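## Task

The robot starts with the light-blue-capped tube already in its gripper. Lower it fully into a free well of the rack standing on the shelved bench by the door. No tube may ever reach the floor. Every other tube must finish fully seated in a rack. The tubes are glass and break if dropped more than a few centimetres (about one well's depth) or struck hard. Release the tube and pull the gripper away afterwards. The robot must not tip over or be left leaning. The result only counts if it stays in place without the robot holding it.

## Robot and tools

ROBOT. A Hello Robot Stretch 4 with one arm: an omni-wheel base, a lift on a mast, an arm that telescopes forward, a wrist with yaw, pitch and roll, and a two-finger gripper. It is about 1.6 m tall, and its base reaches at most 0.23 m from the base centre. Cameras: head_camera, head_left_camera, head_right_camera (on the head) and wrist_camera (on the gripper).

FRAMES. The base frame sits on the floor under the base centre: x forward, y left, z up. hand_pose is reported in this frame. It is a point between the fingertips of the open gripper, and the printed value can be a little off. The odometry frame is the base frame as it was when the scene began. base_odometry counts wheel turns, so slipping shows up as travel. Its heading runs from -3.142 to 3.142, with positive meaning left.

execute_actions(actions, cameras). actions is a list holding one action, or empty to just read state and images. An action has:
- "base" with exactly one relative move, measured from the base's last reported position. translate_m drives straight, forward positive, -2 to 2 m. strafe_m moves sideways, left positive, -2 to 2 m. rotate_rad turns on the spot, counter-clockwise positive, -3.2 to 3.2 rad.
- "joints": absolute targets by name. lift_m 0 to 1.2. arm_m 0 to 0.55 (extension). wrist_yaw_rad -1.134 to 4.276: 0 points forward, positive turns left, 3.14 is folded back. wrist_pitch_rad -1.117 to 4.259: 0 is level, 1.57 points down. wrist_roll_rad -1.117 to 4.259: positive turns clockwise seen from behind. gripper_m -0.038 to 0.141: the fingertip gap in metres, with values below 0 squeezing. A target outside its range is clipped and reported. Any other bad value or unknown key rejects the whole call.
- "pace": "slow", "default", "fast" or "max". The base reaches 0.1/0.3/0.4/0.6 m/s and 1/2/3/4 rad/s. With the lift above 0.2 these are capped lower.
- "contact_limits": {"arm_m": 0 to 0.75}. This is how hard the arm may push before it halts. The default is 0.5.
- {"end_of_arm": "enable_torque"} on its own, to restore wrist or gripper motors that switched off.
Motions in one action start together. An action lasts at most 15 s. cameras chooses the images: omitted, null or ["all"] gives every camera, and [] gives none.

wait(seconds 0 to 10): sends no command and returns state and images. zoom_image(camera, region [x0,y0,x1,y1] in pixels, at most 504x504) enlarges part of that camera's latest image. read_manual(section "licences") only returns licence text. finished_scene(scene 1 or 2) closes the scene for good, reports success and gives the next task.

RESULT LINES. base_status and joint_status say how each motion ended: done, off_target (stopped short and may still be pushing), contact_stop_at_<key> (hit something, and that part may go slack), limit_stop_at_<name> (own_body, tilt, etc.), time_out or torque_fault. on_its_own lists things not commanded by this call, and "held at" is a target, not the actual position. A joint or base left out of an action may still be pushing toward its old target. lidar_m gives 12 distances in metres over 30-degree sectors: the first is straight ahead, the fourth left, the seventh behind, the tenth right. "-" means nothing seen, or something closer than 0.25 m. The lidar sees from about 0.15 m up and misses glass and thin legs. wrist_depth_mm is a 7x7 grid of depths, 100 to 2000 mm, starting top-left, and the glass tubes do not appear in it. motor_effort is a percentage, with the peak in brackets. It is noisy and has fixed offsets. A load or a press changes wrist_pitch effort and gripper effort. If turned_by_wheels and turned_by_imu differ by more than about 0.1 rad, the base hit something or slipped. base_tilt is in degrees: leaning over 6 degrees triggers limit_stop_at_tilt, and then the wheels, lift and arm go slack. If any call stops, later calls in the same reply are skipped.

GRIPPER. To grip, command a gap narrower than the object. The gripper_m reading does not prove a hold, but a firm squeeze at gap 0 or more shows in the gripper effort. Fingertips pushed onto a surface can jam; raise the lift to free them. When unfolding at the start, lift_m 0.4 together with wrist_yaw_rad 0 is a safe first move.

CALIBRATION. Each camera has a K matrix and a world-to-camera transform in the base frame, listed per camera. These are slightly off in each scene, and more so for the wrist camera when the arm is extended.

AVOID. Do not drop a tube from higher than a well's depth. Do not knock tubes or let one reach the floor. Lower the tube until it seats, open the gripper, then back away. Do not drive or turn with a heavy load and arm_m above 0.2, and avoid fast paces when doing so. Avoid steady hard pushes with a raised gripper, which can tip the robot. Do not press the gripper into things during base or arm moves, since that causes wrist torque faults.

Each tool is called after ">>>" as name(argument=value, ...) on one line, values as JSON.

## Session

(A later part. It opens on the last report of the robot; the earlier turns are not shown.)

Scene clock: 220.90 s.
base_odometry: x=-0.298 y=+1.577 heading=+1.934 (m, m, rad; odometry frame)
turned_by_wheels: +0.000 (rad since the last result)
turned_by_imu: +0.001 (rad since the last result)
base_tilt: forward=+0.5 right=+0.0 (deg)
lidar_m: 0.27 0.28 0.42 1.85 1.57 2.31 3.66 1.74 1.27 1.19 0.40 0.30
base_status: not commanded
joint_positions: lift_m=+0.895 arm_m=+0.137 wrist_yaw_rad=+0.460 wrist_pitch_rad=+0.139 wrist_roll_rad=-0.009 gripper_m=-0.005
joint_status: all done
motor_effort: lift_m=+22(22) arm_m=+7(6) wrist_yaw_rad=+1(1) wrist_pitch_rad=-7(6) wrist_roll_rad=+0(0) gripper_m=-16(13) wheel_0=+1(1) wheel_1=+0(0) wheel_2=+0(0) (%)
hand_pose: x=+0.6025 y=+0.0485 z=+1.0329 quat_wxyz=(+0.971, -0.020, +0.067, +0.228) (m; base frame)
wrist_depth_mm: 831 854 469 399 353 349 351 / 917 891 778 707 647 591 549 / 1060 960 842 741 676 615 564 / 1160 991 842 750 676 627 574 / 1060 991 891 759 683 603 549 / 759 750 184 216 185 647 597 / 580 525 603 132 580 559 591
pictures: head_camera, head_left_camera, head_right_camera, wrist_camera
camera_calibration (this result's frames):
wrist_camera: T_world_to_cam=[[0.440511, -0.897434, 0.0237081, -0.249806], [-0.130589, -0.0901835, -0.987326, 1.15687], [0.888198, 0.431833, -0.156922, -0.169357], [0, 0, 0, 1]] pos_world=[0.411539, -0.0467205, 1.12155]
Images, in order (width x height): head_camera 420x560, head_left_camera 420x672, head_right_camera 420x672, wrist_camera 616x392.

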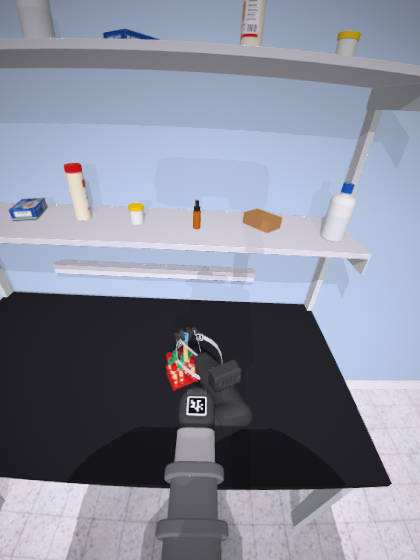

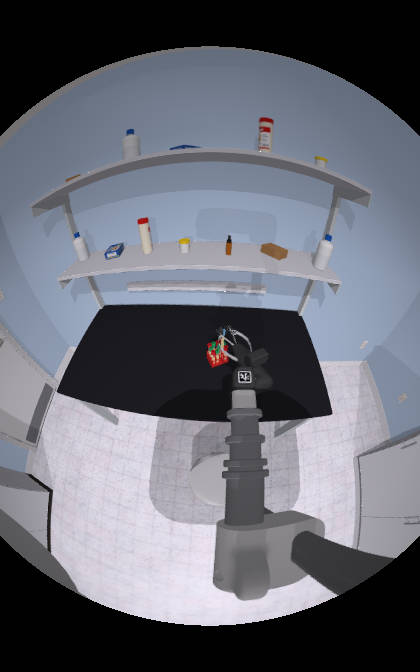

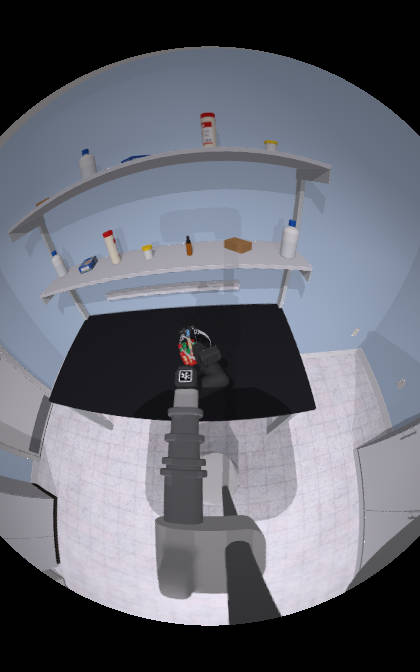

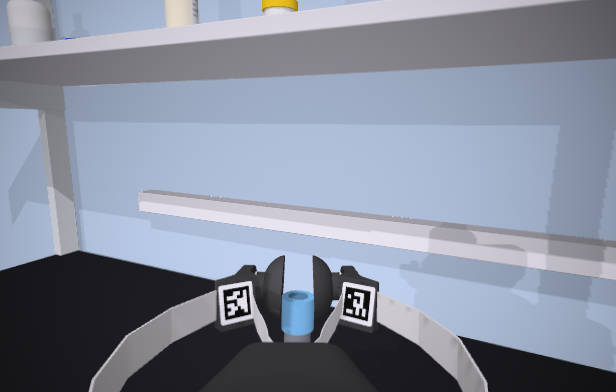

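>>> execute_actions(actions=[{"joints":{"wrist_pitch_rad":0.07,"arm_m":0.143,"lift_m":0.84},"pace":"slow"}])

>>> zoom_image(camera="head_camera", region=[155, 325, 218, 388])

>>> zoom_image(camera="head_left_camera", region=[200, 320, 250, 370])

>>> zoom_image(camera="head_right_camera", region=[165, 320, 215, 370])

Scene clock: 251.83 s.
base_odometry: x=-0.298 y=+1.577 heading=+1.934 (m, m, rad; odometry frame)
turned_by_wheels: +0.000 (rad since the last result)
turned_by_imu: +0.001 (rad since the last result)
base_tilt: forward=+0.6 right=-0.1 (deg)
lidar_m: 0.27 0.30 0.39 1.83 1.56 2.30 3.64 1.75 1.26 1.22 0.43 0.30
base_status: not commanded
joint_positions: lift_m=+0.840 arm_m=+0.142 wrist_yaw_rad=+0.460 wrist_pitch_rad=+0.073 wrist_roll_rad=-0.009 gripper_m=-0.005
joint_status: all done
motor_effort: lift_m=+17(22) arm_m=+7(5) wrist_yaw_rad=+1(1) wrist_pitch_rad=-8(9) wrist_roll_rad=+0(0) gripper_m=-10(10) wheel_0=+1(1) wheel_1=+0(0) wheel_2=+0(1) (%)
hand_pose: x=+0.6094 y=+0.0494 z=+0.9975 quat_wxyz=(+0.973, -0.013, +0.034, +0.228) (m; base frame)
wrist_depth_mm: 831 544 439 433 433 433 433 / 854 842 809 707 654 597 559 / 1042 960 842 741 676 609 564 / 1138 976 820 732 668 615 569 / 1098 976 878 741 668 591 539 / 741 741 184 216 185 634 585 / 544 496 574 132 554 530 564
pictures: head_camera, head_left_camera, head_right_camera, wrist_camera
camera_calibration (this result's frames):
wrist_camera: T_world_to_cam=[[0.439106, -0.89813, 0.0234065, -0.249969], [-0.0714375, -0.0608729, -0.995586, 1.09358], [0.895591, 0.435495, -0.0908898, -0.251919], [0, 0, 0, 1]] pos_world=[0.413502, -0.0482255, 1.07171]
Images, in order (width x height): head_camera 420x560, head_left_camera 420x672, head_right_camera 420x672, wrist_camera 616x392.

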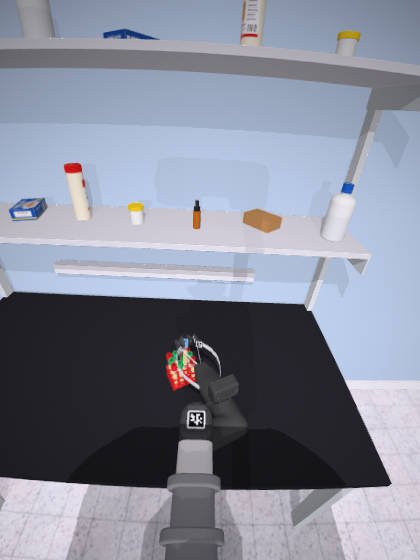

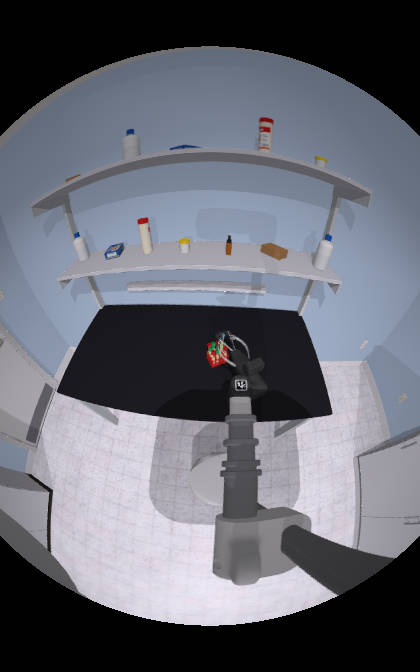

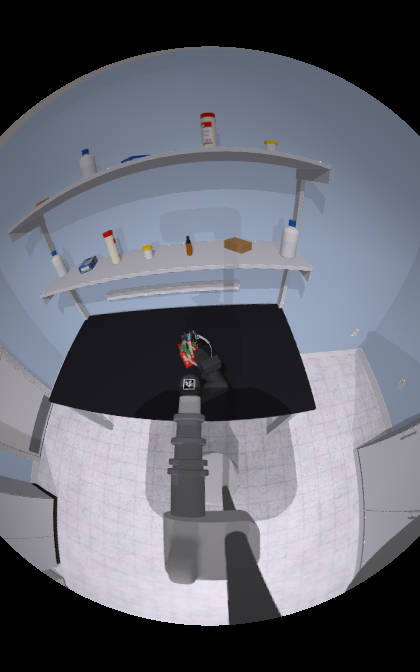

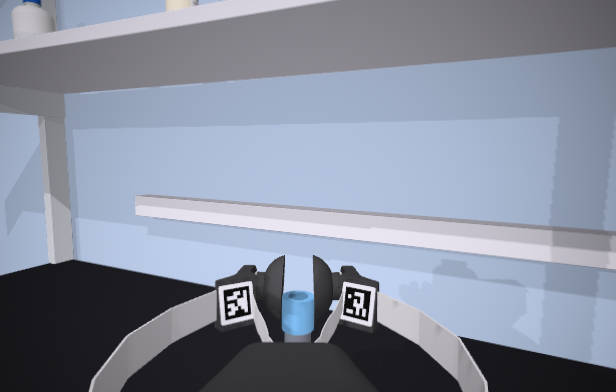

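Region (155, 325, 218, 388) of head_camera's 420x560 image, scaled by 8.000, with more detail than that image has.

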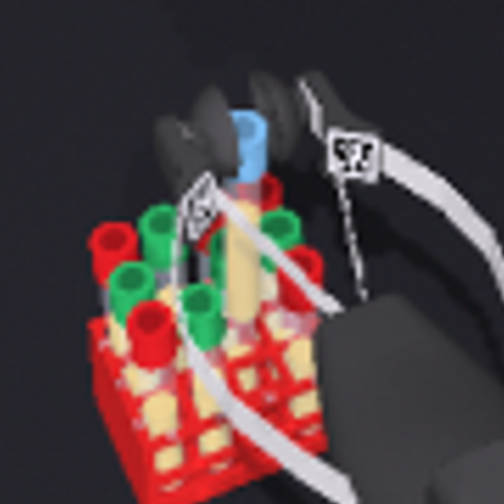

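Region (200, 320, 250, 370) of head_left_camera's 420x672 image, scaled by 10.080, with more detail than that image has.

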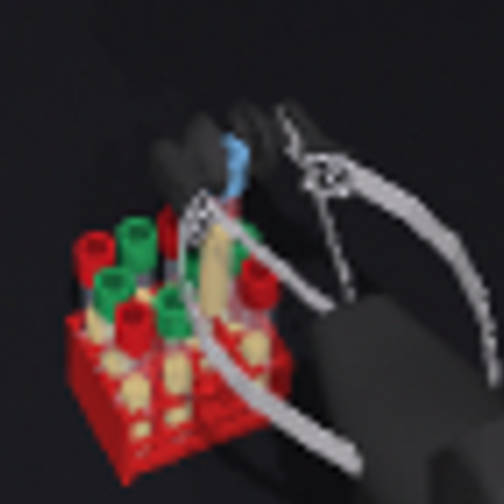

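Region (165, 320, 215, 370) of head_right_camera's 420x672 image, scaled by 10.080, with more detail than that image has.

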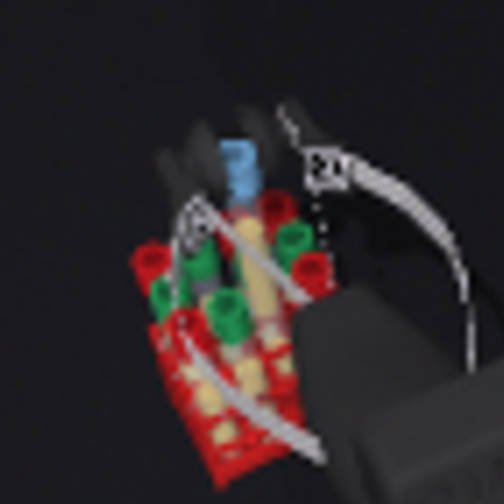

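>>> execute_actions(actions=[{"joints":{"wrist_pitch_rad":0.02,"arm_m":0.147,"lift_m":0.815},"base":{"strafe_m":-0.006},"pace":"slow"}])

>>> zoom_image(camera="head_camera", region=[155, 325, 218, 388])

>>> zoom_image(camera="head_left_camera", region=[200, 320, 250, 370])

>>> zoom_image(camera="head_right_camera", region=[165, 320, 215, 370])

Scene clock: 276.80 s.
base_odometry: x=-0.293 y=+1.579 heading=+1.933 (m, m, rad; odometry frame)
turned_by_wheels: +0.000 (rad since the last result)
turned_by_imu: +0.001 (rad since the last result)
base_tilt: forward=+0.5 right=-0.1 (deg)
lidar_m: 0.29 0.30 0.41 1.86 1.56 2.28 3.64 1.73 1.27 1.21 0.40 0.31
base_status: done
joint_positions: lift_m=+0.815 arm_m=+0.146 wrist_yaw_rad=+0.460 wrist_pitch_rad=+0.023 wrist_roll_rad=-0.009 gripper_m=-0.005
joint_status: all done
motor_effort: lift_m=+16(16) arm_m=+6(7) wrist_yaw_rad=+1(1) wrist_pitch_rad=-8(10) wrist_roll_rad=+0(0) gripper_m=-9(9) wheel_0=+1(5) wheel_1=-3(4) wheel_2=+0(3) (%)
hand_pose: x=+0.6140 y=+0.0497 z=+0.9869 quat_wxyz=(+0.974, -0.007, +0.010, +0.228) (m; base frame)
wrist_depth_mm: 866 525 439 433 433 430 433 / 750 741 723 715 647 597 559 / 1060 946 842 750 668 609 559 / 1078 960 820 741 676 615 564 / 1078 976 842 707 647 580 530 / 778 778 184 216 185 627 574 / 559 496 591 132 559 535 569
pictures: head_camera, head_left_camera, head_right_camera, wrist_camera
camera_calibration (this result's frames):
wrist_camera: T_world_to_cam=[[0.438064, -0.898647, 0.0231118, -0.250518], [-0.0267855, -0.0387471, -0.99889, 1.05812], [0.898545, 0.436959, -0.0410444, -0.308229], [0, 0, 0, 1]] pos_world=[0.415043, -0.0494446, 1.05008]
Images, in order (width x height): head_camera 420x560, head_left_camera 420x672, head_right_camera 420x672, wrist_camera 616x392.

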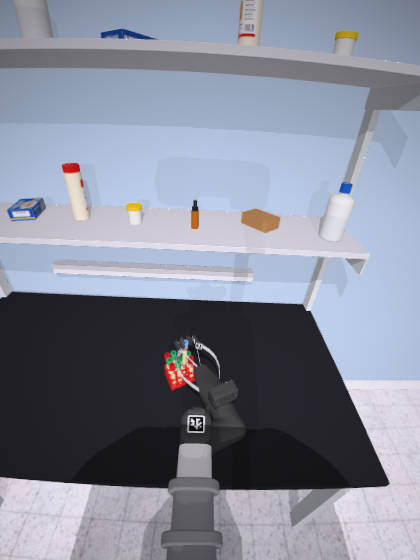

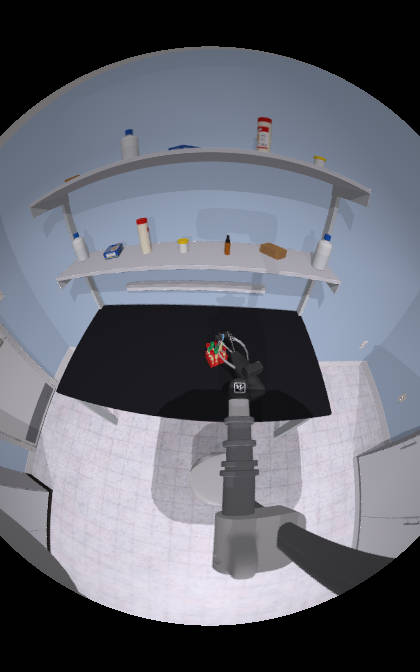

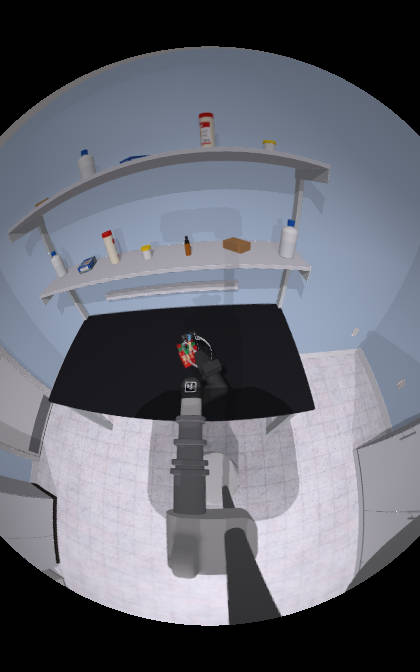

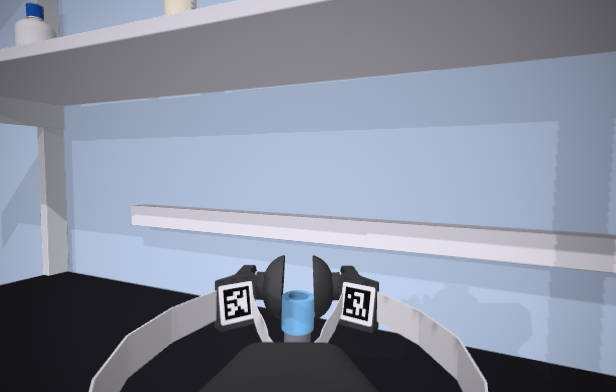

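Region (155, 325, 218, 388) of head_camera's 420x560 image, scaled by 8.000, with more detail than that image has.

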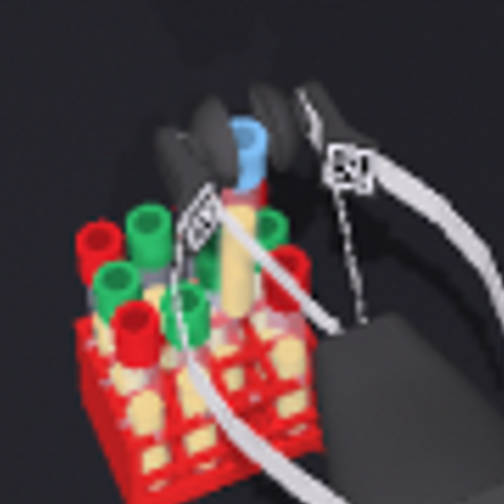

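Region (200, 320, 250, 370) of head_left_camera's 420x672 image, scaled by 10.080, with more detail than that image has.

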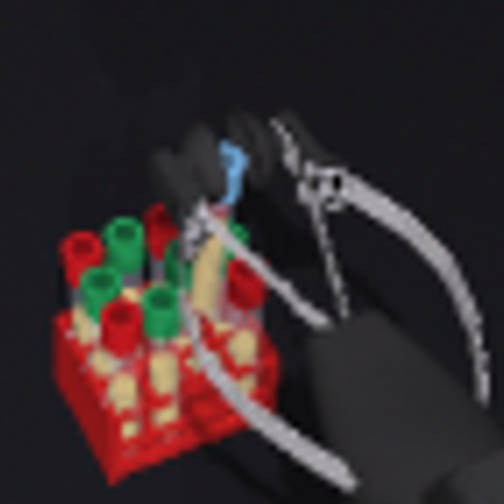

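Region (165, 320, 215, 370) of head_right_camera's 420x672 image, scaled by 10.080, with more detail than that image has.

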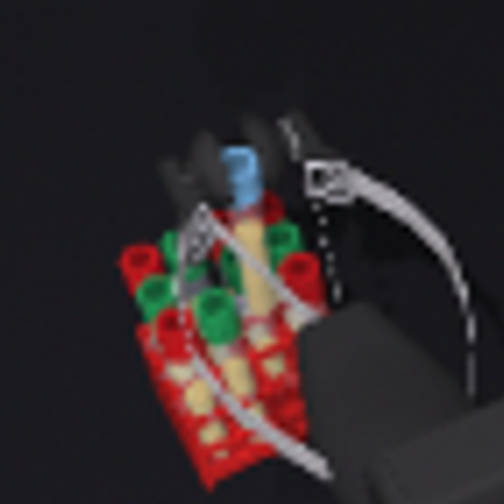

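>>> execute_actions(actions=[{"joints":{"wrist_pitch_rad":0.055,"wrist_roll_rad":-0.085,"arm_m":0.149,"lift_m":0.815},"base":{"strafe_m":0.007},"pace":"slow"}], cameras=["head_camera","head_left_camera","head_right_camera"])

>>> zoom_image(camera="head_camera", region=[155, 325, 218, 388])

>>> zoom_image(camera="head_left_camera", region=[200, 320, 250, 370])

>>> zoom_image(camera="head_right_camera", region=[165, 320, 215, 370])

Scene clock: 291.70 s.
base_odometry: x=-0.299 y=+1.576 heading=+1.933 (m, m, rad; odometry frame)
turned_by_wheels: +0.000 (rad since the last result)
turned_by_imu: +0.001 (rad since the last result)
base_tilt: forward=+0.6 right=-0.1 (deg)
lidar_m: 0.28 0.32 0.41 1.85 1.53 2.29 3.65 1.75 1.26 1.19 0.43 0.32
base_status: done
joint_positions: lift_m=+0.815 arm_m=+0.148 wrist_yaw_rad=+0.460 wrist_pitch_rad=+0.057 wrist_roll_rad=-0.084 gripper_m=-0.005
joint_status: all done
motor_effort: lift_m=+17(17) arm_m=+6(6) wrist_yaw_rad=+1(1) wrist_pitch_rad=-6(4) wrist_roll_rad=-1(3) gripper_m=-13(12) wheel_0=+0(5) wheel_1=+1(2) wheel_2=+0(1) (%)
hand_pose: x=+0.6156 y=+0.0496 z=+0.9770 quat_wxyz=(+0.972, -0.048, +0.018, +0.229) (m; base frame)
wrist_depth_mm: 615 559 517 488 462 442 424 / 976 931 820 732 654 597 554 / 1060 960 831 741 668 609 559 / 1078 960 820 723 668 609 569 / 931 931 854 750 661 580 530 / 627 654 184 216 185 621 574 / 477 445 525 132 535 530 569
pictures: head_camera, head_left_camera, head_right_camera
Images, in order (width x height): head_camera 420x560, head_left_camera 420x672, head_right_camera 420x672.

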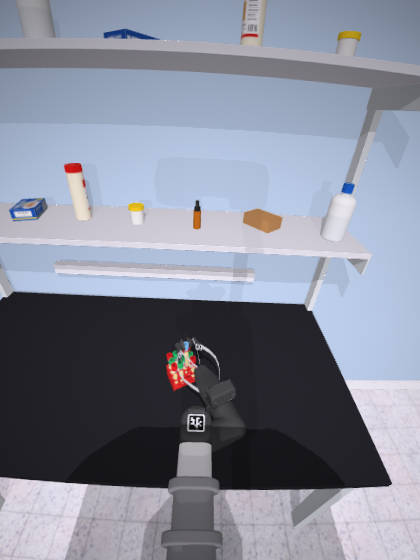

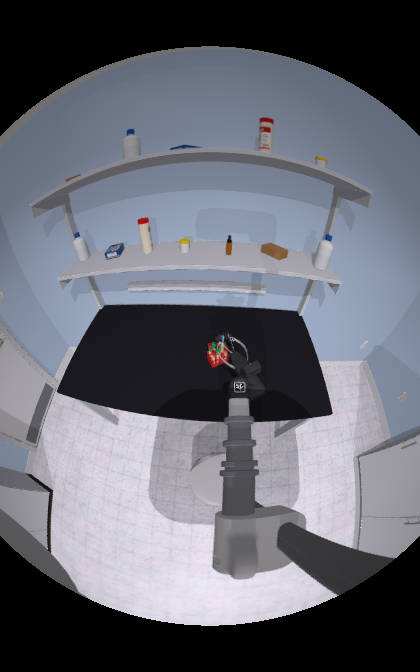

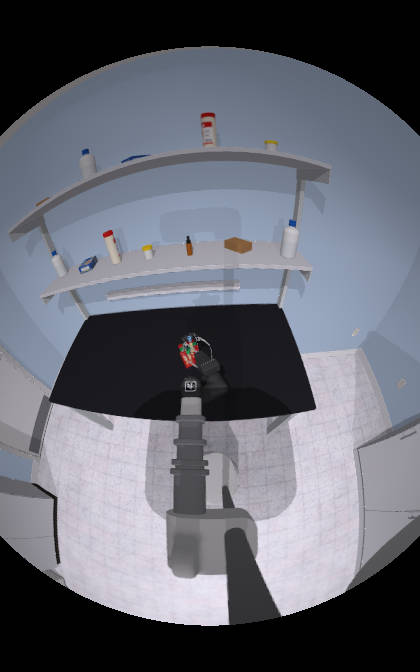

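Region (155, 325, 218, 388) of head_camera's 420x560 image, scaled by 8.000, with more detail than that image has.

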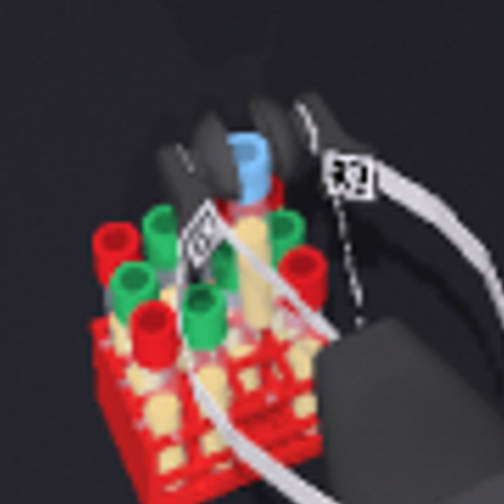

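Region (200, 320, 250, 370) of head_left_camera's 420x672 image, scaled by 10.080, with more detail than that image has.

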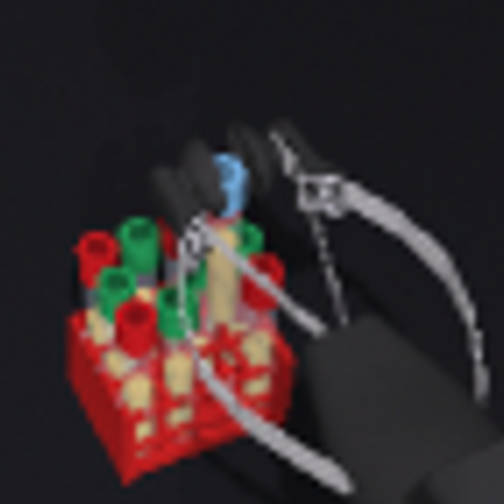

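Region (165, 320, 215, 370) of head_right_camera's 420x672 image, scaled by 10.080, with more detail than that image has.

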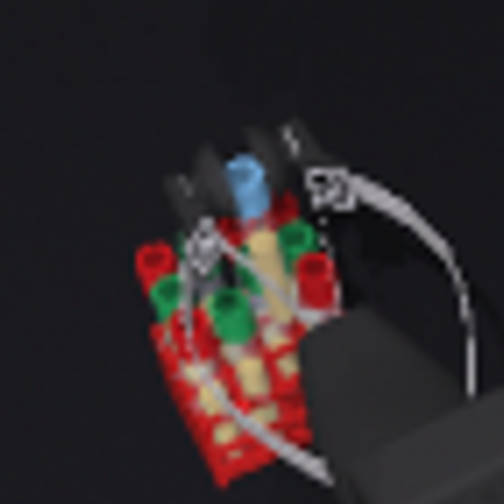

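>>> execute_actions(actions=[{"joints":{"lift_m":0.79},"pace":"slow"}], cameras=["head_camera","head_left_camera","wrist_camera"])

>>> zoom_image(camera="head_camera", region=[155, 325, 218, 388])

>>> zoom_image(camera="head_left_camera", region=[200, 320, 250, 370])

Scene clock: 302.87 s.
base_odometry: x=-0.299 y=+1.576 heading=+1.933 (m, m, rad; odometry frame)
turned_by_wheels: +0.000 (rad since the last result)
turned_by_imu: +0.001 (rad since the last result)
base_tilt: forward=+0.6 right=-0.1 (deg)
lidar_m: 0.28 0.31 0.44 1.84 1.55 2.28 3.65 1.71 1.27 1.21 0.41 0.30
base_status: not commanded
joint_positions: lift_m=+0.790 arm_m=+0.148 wrist_yaw_rad=+0.460 wrist_pitch_rad=+0.057 wrist_roll_rad=-0.084 gripper_m=-0.005
joint_status: all done
motor_effort: lift_m=+17(16) arm_m=+6(6) wrist_yaw_rad=+1(1) wrist_pitch_rad=-6(6) wrist_roll_rad=-1(1) gripper_m=-13(13) wheel_0=+0(0) wheel_1=+1(1) wheel_2=+0(0) (%)
hand_pose: x=+0.6156 y=+0.0496 z=+0.9520 quat_wxyz=(+0.972, -0.048, +0.018, +0.229) (m; base frame)
wrist_depth_mm: 691 647 603 564 535 508 488 / 1008 946 831 741 661 603 559 / 1060 960 831 741 668 609 564 / 1078 976 809 715 647 603 559 / 842 904 842 741 683 609 530 / 569 591 185 216 185 621 574 / 433 407 433 132 488 488 535
pictures: head_camera, head_left_camera, wrist_camera
camera_calibration (this result's frames):
wrist_camera: T_world_to_cam=[[0.440597, -0.892301, 0.0983512, -0.32409], [-0.0239227, -0.12119, -0.992341, 1.01938], [0.897386, 0.43487, -0.0747424, -0.278165], [0, 0, 0, 1]] pos_world=[0.416801, -0.0446815, 1.02265]
Images, in order (width x height): head_camera 420x560, head_left_camera 420x672, wrist_camera 616x392.

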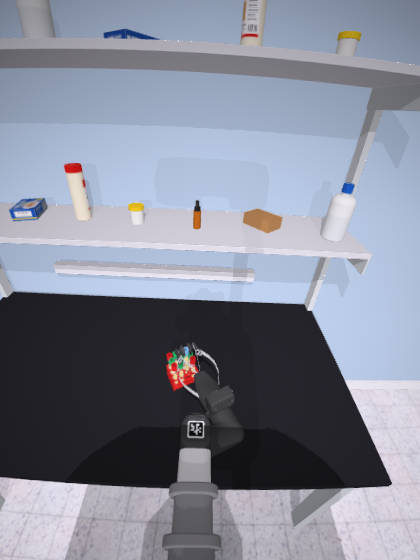

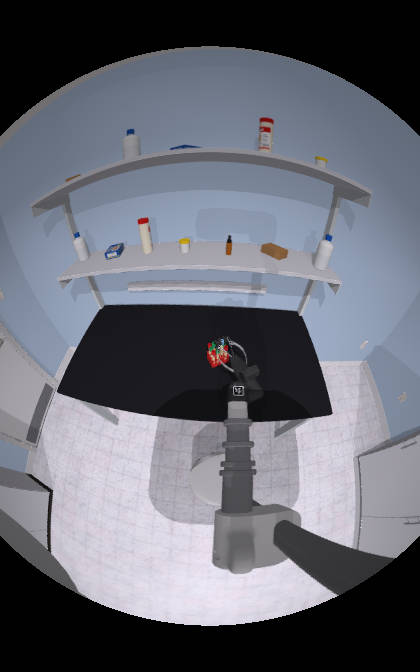

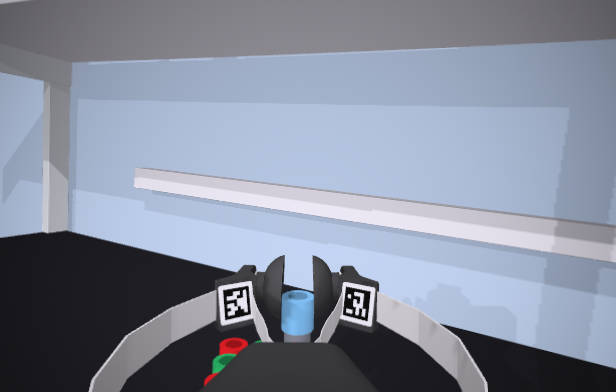

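Region (155, 325, 218, 388) of head_camera's 420x560 image, scaled by 8.000, with more detail than that image has.

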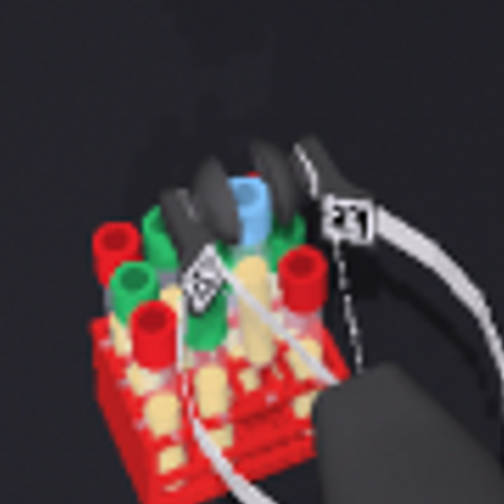

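Region (200, 320, 250, 370) of head_left_camera's 420x672 image, scaled by 10.080, with more detail than that image has.

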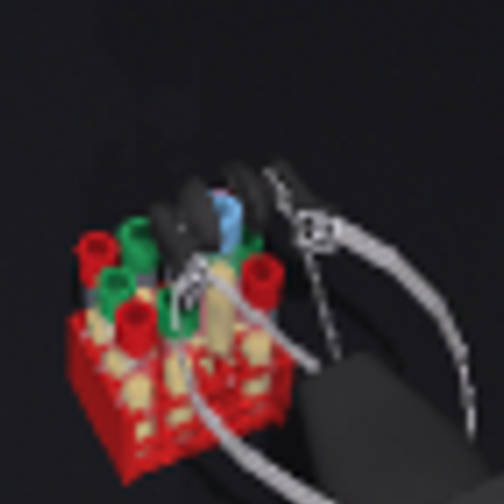

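>>> execute_actions(actions=[{"joints":{"lift_m":0.772},"pace":"slow"}], cameras=["head_camera","head_left_camera","wrist_camera"])

>>> zoom_image(camera="head_camera", region=[155, 325, 218, 388])

>>> zoom_image(camera="head_left_camera", region=[200, 320, 250, 370])

Scene clock: 309.13 s.
base_odometry: x=-0.299 y=+1.576 heading=+1.933 (m, m, rad; odometry frame)
turned_by_wheels: +0.000 (rad since the last result)
turned_by_imu: +0.001 (rad since the last result)
base_tilt: forward=+0.6 right=-0.1 (deg)
lidar_m: 0.28 0.29 0.42 1.83 1.57 2.28 3.62 1.73 1.27 1.22 0.39 0.31
base_status: not commanded
joint_positions: lift_m=+0.772 arm_m=+0.148 wrist_yaw_rad=+0.460 wrist_pitch_rad=+0.057 wrist_roll_rad=-0.084 gripper_m=-0.005
joint_status: all done
motor_effort: lift_m=+17(17) arm_m=+6(7) wrist_yaw_rad=+0(1) wrist_pitch_rad=-6(7) wrist_roll_rad=-1(1) gripper_m=-15(10) wheel_0=+0(0) wheel_1=+1(1) wheel_2=-1(0) (%)
hand_pose: x=+0.6156 y=+0.0495 z=+0.9340 quat_wxyz=(+0.972, -0.048, +0.018, +0.229) (m; base frame)
wrist_depth_mm: 768 715 661 621 591 559 539 / 1008 946 831 741 668 603 559 / 1060 960 831 741 668 609 559 / 1078 960 820 723 640 591 554 / 778 842 820 741 683 621 564 / 530 549 184 216 185 615 569 / 402 377 263 132 455 449 496
pictures: head_camera, head_left_camera, wrist_camera
camera_calibration (this result's frames):
wrist_camera: T_world_to_cam=[[0.440604, -0.892297, 0.0983567, -0.322326], [-0.0239809, -0.121225, -0.992335, 1.00151], [0.897381, 0.434868, -0.0748103, -0.279446], [0, 0, 0, 1]] pos_world=[0.416805, -0.0446795, 1.00464]
Images, in order (width x height): head_camera 420x560, head_left_camera 420x672, wrist_camera 616x392.

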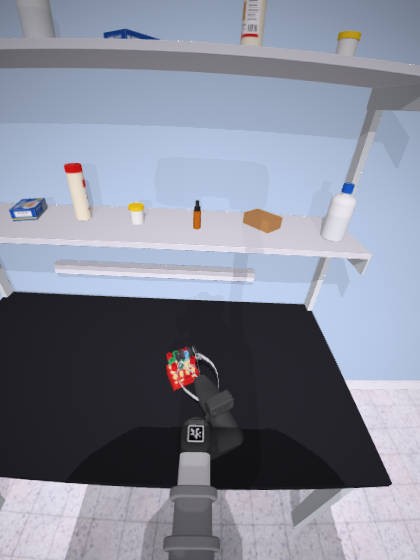

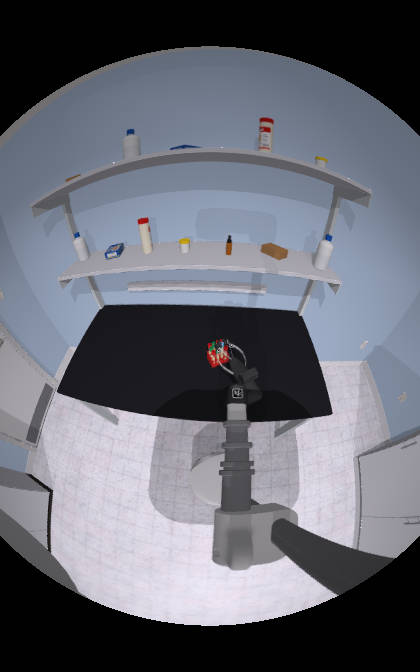

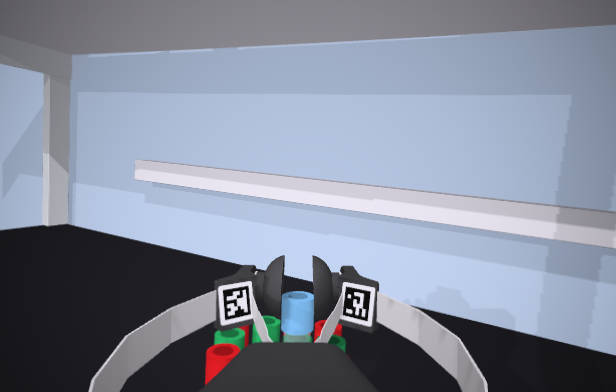

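Region (155, 325, 218, 388) of head_camera's 420x560 image, scaled by 8.000, with more detail than that image has.

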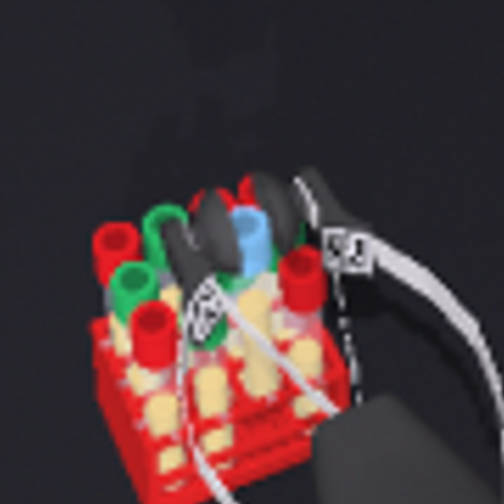

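Region (200, 320, 250, 370) of head_left_camera's 420x672 image, scaled by 10.080, with more detail than that image has.

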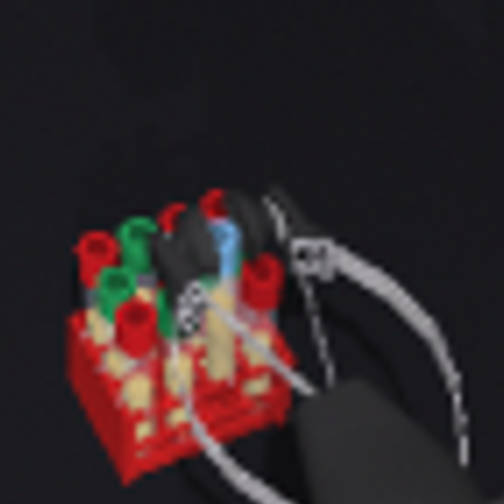

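>>> execute_actions(actions=[{"joints":{"lift_m":0.761},"pace":"slow"}], cameras=["head_camera","wrist_camera"])

>>> zoom_image(camera="head_camera", region=[155, 325, 218, 388])

>>> zoom_image(camera="wrist_camera", region=[190, 240, 410, 392])

Scene clock: 316.03 s.
base_odometry: x=-0.299 y=+1.576 heading=+1.933 (m, m, rad; odometry frame)
turned_by_wheels: +0.000 (rad since the last result)
turned_by_imu: +0.001 (rad since the last result)
base_tilt: forward=+0.5 right=-0.1 (deg)
lidar_m: 0.29 0.30 0.44 1.85 1.57 2.29 3.66 1.74 1.28 1.22 0.38 0.34
base_status: not commanded
joint_positions: lift_m=+0.761 arm_m=+0.148 wrist_yaw_rad=+0.460 wrist_pitch_rad=+0.057 wrist_roll_rad=-0.084 gripper_m=-0.005
joint_status: all done
motor_effort: lift_m=+17(18) arm_m=+7(7) wrist_yaw_rad=+0(1) wrist_pitch_rad=-6(6) wrist_roll_rad=-2(1) gripper_m=-10(11) wheel_0=+0(0) wheel_1=+2(1) wheel_2=+0(0) (%)
hand_pose: x=+0.6156 y=+0.0495 z=+0.9230 quat_wxyz=(+0.972, -0.048, +0.018, +0.229) (m; base frame)
wrist_depth_mm: 809 750 699 654 621 591 544 / 1025 960 831 741 668 603 559 / 1060 960 820 741 668 609 559 / 1078 976 831 715 647 574 549 / 741 788 831 741 676 621 569 / 504 525 184 216 184 603 569 / 382 357 218 132 433 430 477
pictures: head_camera, wrist_camera
camera_calibration (this result's frames):
wrist_camera: T_world_to_cam=[[0.440606, -0.892296, 0.098357, -0.321246], [-0.0240036, -0.121237, -0.992333, 0.990618], [0.89738, 0.434867, -0.0748359, -0.280244], [0, 0, 0, 1]] pos_world=[0.416807, -0.0446789, 0.993648]
Images, in order (width x height): head_camera 420x560, wrist_camera 616x392.

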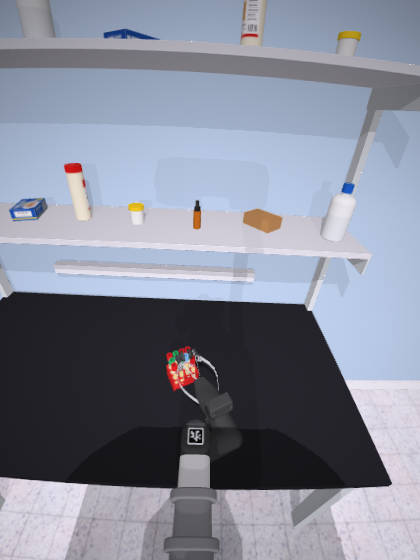

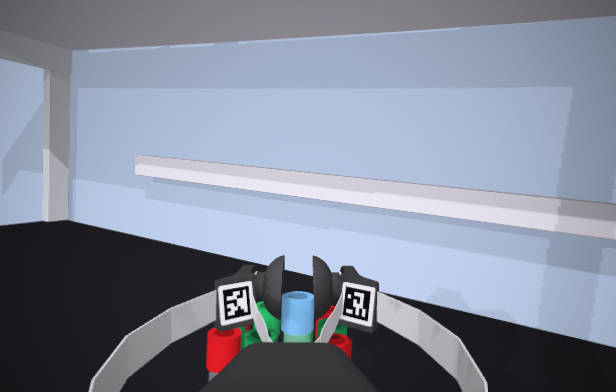

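Region (155, 325, 218, 388) of head_camera's 420x560 image, scaled by 8.000, with more detail than that image has.

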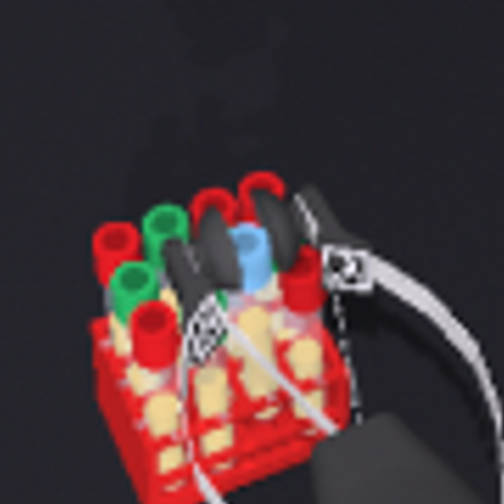

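Region (190, 240, 410, 392) of wrist_camera's 616x392 image, scaled by 2.291; it fills the top 348 rows of this view, and the rest is white.

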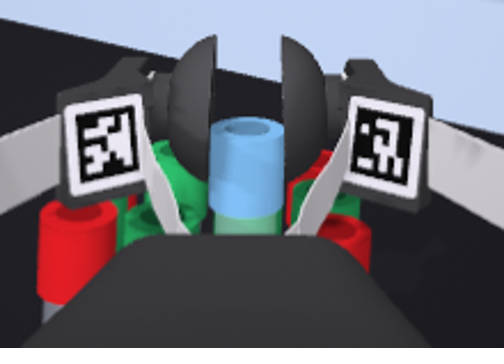

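About 2 cm remain; release.

>>> execute_actions(actions=[{"joints":{"gripper_m":0.03},"pace":"slow"}], cameras=["wrist_camera"])

>>> execute_actions(actions=[{"joints":{"lift_m":0.81}}], cameras=[])

>>> execute_actions(actions=[{"joints":{"arm_m":0.0}}], cameras=["head_camera","wrist_camera"])

>>> zoom_image(camera="head_camera", region=[155, 335, 218, 398])

Scene clock: 324.00 s.
base_odometry: x=-0.299 y=+1.576 heading=+1.933 (m, m, rad; odometry frame)
turned_by_wheels: +0.000 (rad since the last result)
turned_by_imu: +0.001 (rad since the last result)
base_tilt: forward=+0.6 right=-0.1 (deg)
lidar_m: 0.28 0.31 0.43 1.84 1.56 2.30 3.64 1.74 1.27 1.20 0.41 0.32
base_status: not commanded
joint_positions: lift_m=+0.761 arm_m=+0.148 wrist_yaw_rad=+0.460 wrist_pitch_rad=+0.057 wrist_roll_rad=-0.084 gripper_m=+0.030
joint_status: all done
motor_effort: lift_m=+17(17) arm_m=+7(6) wrist_yaw_rad=+1(1) wrist_pitch_rad=-5(7) wrist_roll_rad=-1(2) gripper_m=-5(10) wheel_0=+0(0) wheel_1=+1(1) wheel_2=+0(0) (%)
hand_pose: x=+0.6156 y=+0.0495 z=+0.9230 quat_wxyz=(+0.972, -0.048, +0.018, +0.229) (m; base frame)
wrist_depth_mm: 809 741 699 654 621 585 539 / 1025 946 820 741 668 603 559 / 1060 946 831 741 668 609 559 / 1098 976 831 723 640 574 549 / 741 788 820 741 676 621 564 / 504 525 191 259 191 603 569 / 382 359 220 133 415 442 473
pictures: wrist_camera
camera_calibration (this result's frames):
wrist_camera: T_world_to_cam=[[0.440606, -0.892296, 0.098357, -0.321247], [-0.0240036, -0.121237, -0.992333, 0.990618], [0.89738, 0.434867, -0.074836, -0.280244], [0, 0, 0, 1]] pos_world=[0.416807, -0.0446789, 0.993648]
Images, in order (width x height): wrist_camera 616x392.

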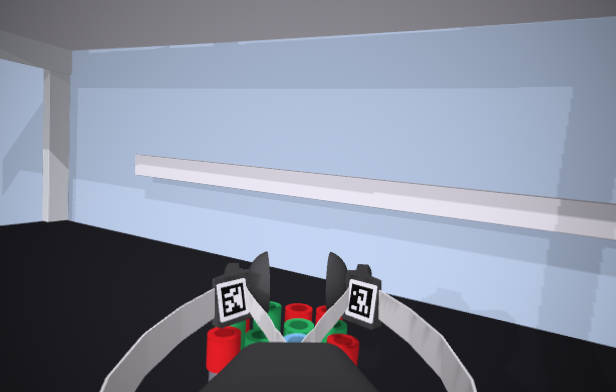

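Scene clock: 325.10 s.
base_odometry: x=-0.299 y=+1.576 heading=+1.933 (m, m, rad; odometry frame)
turned_by_wheels: +0.000 (rad since the last result)
turned_by_imu: +0.000 (rad since the last result)
base_tilt: forward=+0.5 right=-0.1 (deg)
lidar_m: 0.29 0.30 0.43 1.84 1.54 2.30 3.65 1.71 1.27 1.21 0.43 0.30
base_status: not commanded
joint_positions: lift_m=+0.810 arm_m=+0.148 wrist_yaw_rad=+0.460 wrist_pitch_rad=+0.057 wrist_roll_rad=-0.084 gripper_m=+0.030
joint_status: all done
motor_effort: lift_m=+22(22) arm_m=+6(6) wrist_yaw_rad=+1(1) wrist_pitch_rad=-6(5) wrist_roll_rad=-2(1) gripper_m=-2(4) wheel_0=+0(0) wheel_1=+1(1) wheel_2=+0(0) (%)
hand_pose: x=+0.6156 y=+0.0495 z=+0.9715 quat_wxyz=(+0.972, -0.048, +0.018, +0.229) (m; base frame)
wrist_depth_mm: 621 574 539 504 477 455 436 / 991 931 820 723 654 603 554 / 1060 960 842 741 676 609 564 / 1078 976 809 723 661 609 564 / 904 946 842 759 661 585 530 / 621 640 191 647 191 621 574 / 466 439 512 133 512 544 564
pictures: none
No camera images: the call's "cameras" was empty. Leave "cameras" out to get every camera's image.

Scene clock: 326.60 s.
base_odometry: x=-0.299 y=+1.576 heading=+1.933 (m, m, rad; odometry frame)
turned_by_wheels: +0.000 (rad since the last result)
turned_by_imu: +0.000 (rad since the last result)
base_tilt: forward=+0.5 right=-0.1 (deg)
lidar_m: 0.27 0.32 0.43 1.84 1.55 2.29 3.65 1.73 1.25 1.22 0.41 0.32
base_status: not commanded
joint_positions: lift_m=+0.810 arm_m=+0.003 wrist_yaw_rad=+0.460 wrist_pitch_rad=+0.057 wrist_roll_rad=-0.084 gripper_m=+0.030
joint_status: all done
joint sent to its limit — the command would take arm_m past its lower limit, so that joint was sent only as far as its limit.
motor_effort: lift_m=+22(23) arm_m=-7(8) wrist_yaw_rad=+1(1) wrist_pitch_rad=-7(5) wrist_roll_rad=-1(2) gripper_m=-2(2) wheel_0=+0(0) wheel_1=+1(1) wheel_2=+0(1) (%)
hand_pose: x=+0.4709 y=+0.0496 z=+0.9715 quat_wxyz=(+0.972, -0.048, +0.018, +0.229) (m; base frame)
wrist_depth_mm: 1308 960 759 603 521 480 433 / 991 1098 960 866 788 715 661 / 1366 1138 1025 917 820 741 683 / 1366 1160 1008 891 798 732 691 / 917 976 1008 917 831 741 668 / 615 647 191 399 192 741 699 / 469 442 517 133 404 544 585
pictures: head_camera, wrist_camera
camera_calibration (this result's frames):
wrist_camera: T_world_to_cam=[[0.440626, -0.892282, 0.0983937, -0.262308], [-0.0240357, -0.121295, -0.992325, 1.03531], [0.897369, 0.43488, -0.0748924, -0.14671], [0, 0, 0, 1]] pos_world=[0.272117, -0.044674, 1.04218]
Images, in order (width x height): head_camera 420x560, wrist_camera 616x392.

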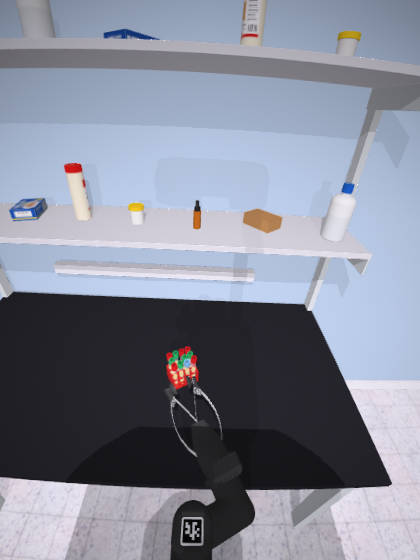

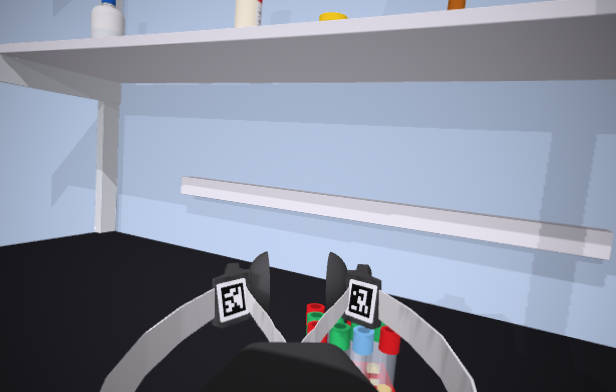

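Region (155, 335, 218, 398) of head_camera's 420x560 image, scaled by 8.000, with more detail than that image has.

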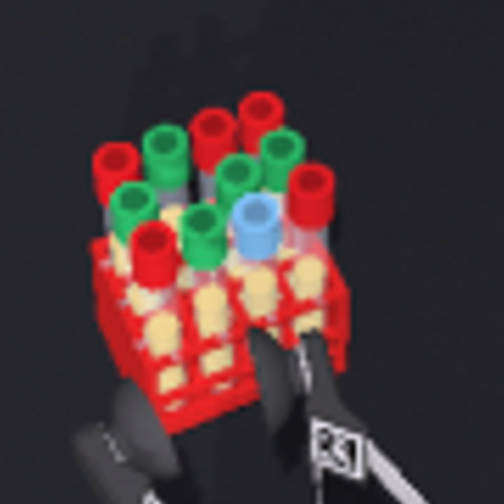

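>>> execute_actions(actions=[{"base":{"translate_m":-0.2}}], cameras=["wrist_camera"])

>>> zoom_image(camera="wrist_camera", region=[300, 220, 520, 392])

Scene clock: 332.80 s.
base_odometry: x=-0.228 y=+1.390 heading=+1.933 (m, m, rad; odometry frame)
turned_by_wheels: +0.000 (rad since the last result)
turned_by_imu: +0.002 (rad since the last result)
base_tilt: forward=+0.5 right=-0.1 (deg)
lidar_m: 0.46 0.52 0.69 1.50 1.50 2.16 3.39 1.73 1.28 1.19 0.69 0.52
base_status: done
joint_positions: lift_m=+0.810 arm_m=+0.003 wrist_yaw_rad=+0.460 wrist_pitch_rad=+0.057 wrist_roll_rad=-0.084 gripper_m=+0.030
joint_status: not commanded
motor_effort: lift_m=+22(22) arm_m=-7(6) wrist_yaw_rad=+0(1) wrist_pitch_rad=-7(5) wrist_roll_rad=-2(2) gripper_m=-3(4) wheel_0=-2(4) wheel_1=+0(4) wheel_2=+0(10) (%)
hand_pose: x=+0.4709 y=+0.0496 z=+0.9715 quat_wxyz=(+0.972, -0.048, +0.018, +0.229) (m; base frame)
wrist_depth_mm: 1661 1430 1255 1098 1008 917 831 / 1708 1160 1182 931 809 741 699 / 1708 1464 1281 1138 1008 931 854 / 1708 1499 1281 1118 1008 917 842 / 917 976 1042 1098 1025 931 854 / 621 647 191 647 191 788 831 / 466 439 517 133 512 544 580
pictures: wrist_camera
camera_calibration (this result's frames):
wrist_camera: T_world_to_cam=[[0.440626, -0.892282, 0.0983937, -0.2623], [-0.0240358, -0.121295, -0.992325, 1.03531], [0.897369, 0.43488, -0.0748925, -0.146693], [0, 0, 0, 1]] pos_world=[0.272099, -0.044674, 1.04219]
Images, in order (width x height): wrist_camera 616x392.

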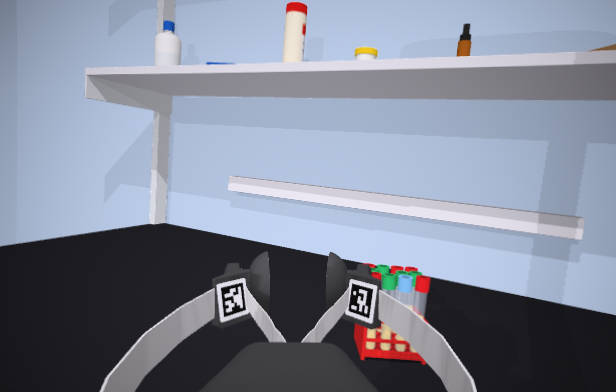

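Region (300, 220, 520, 392) of wrist_camera's 616x392 image, scaled by 2.291; it fills the top 394 rows of this view, and the rest is white.

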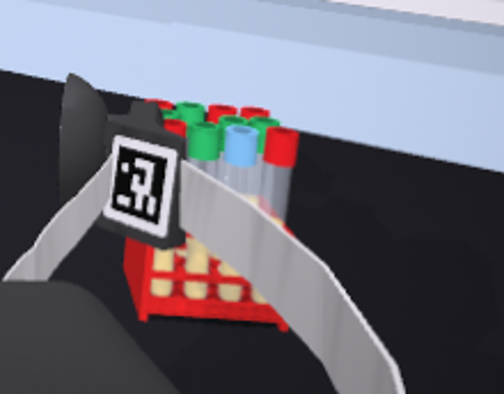

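>>> finished_scene(scene=1)

The scene is finished: the task was done.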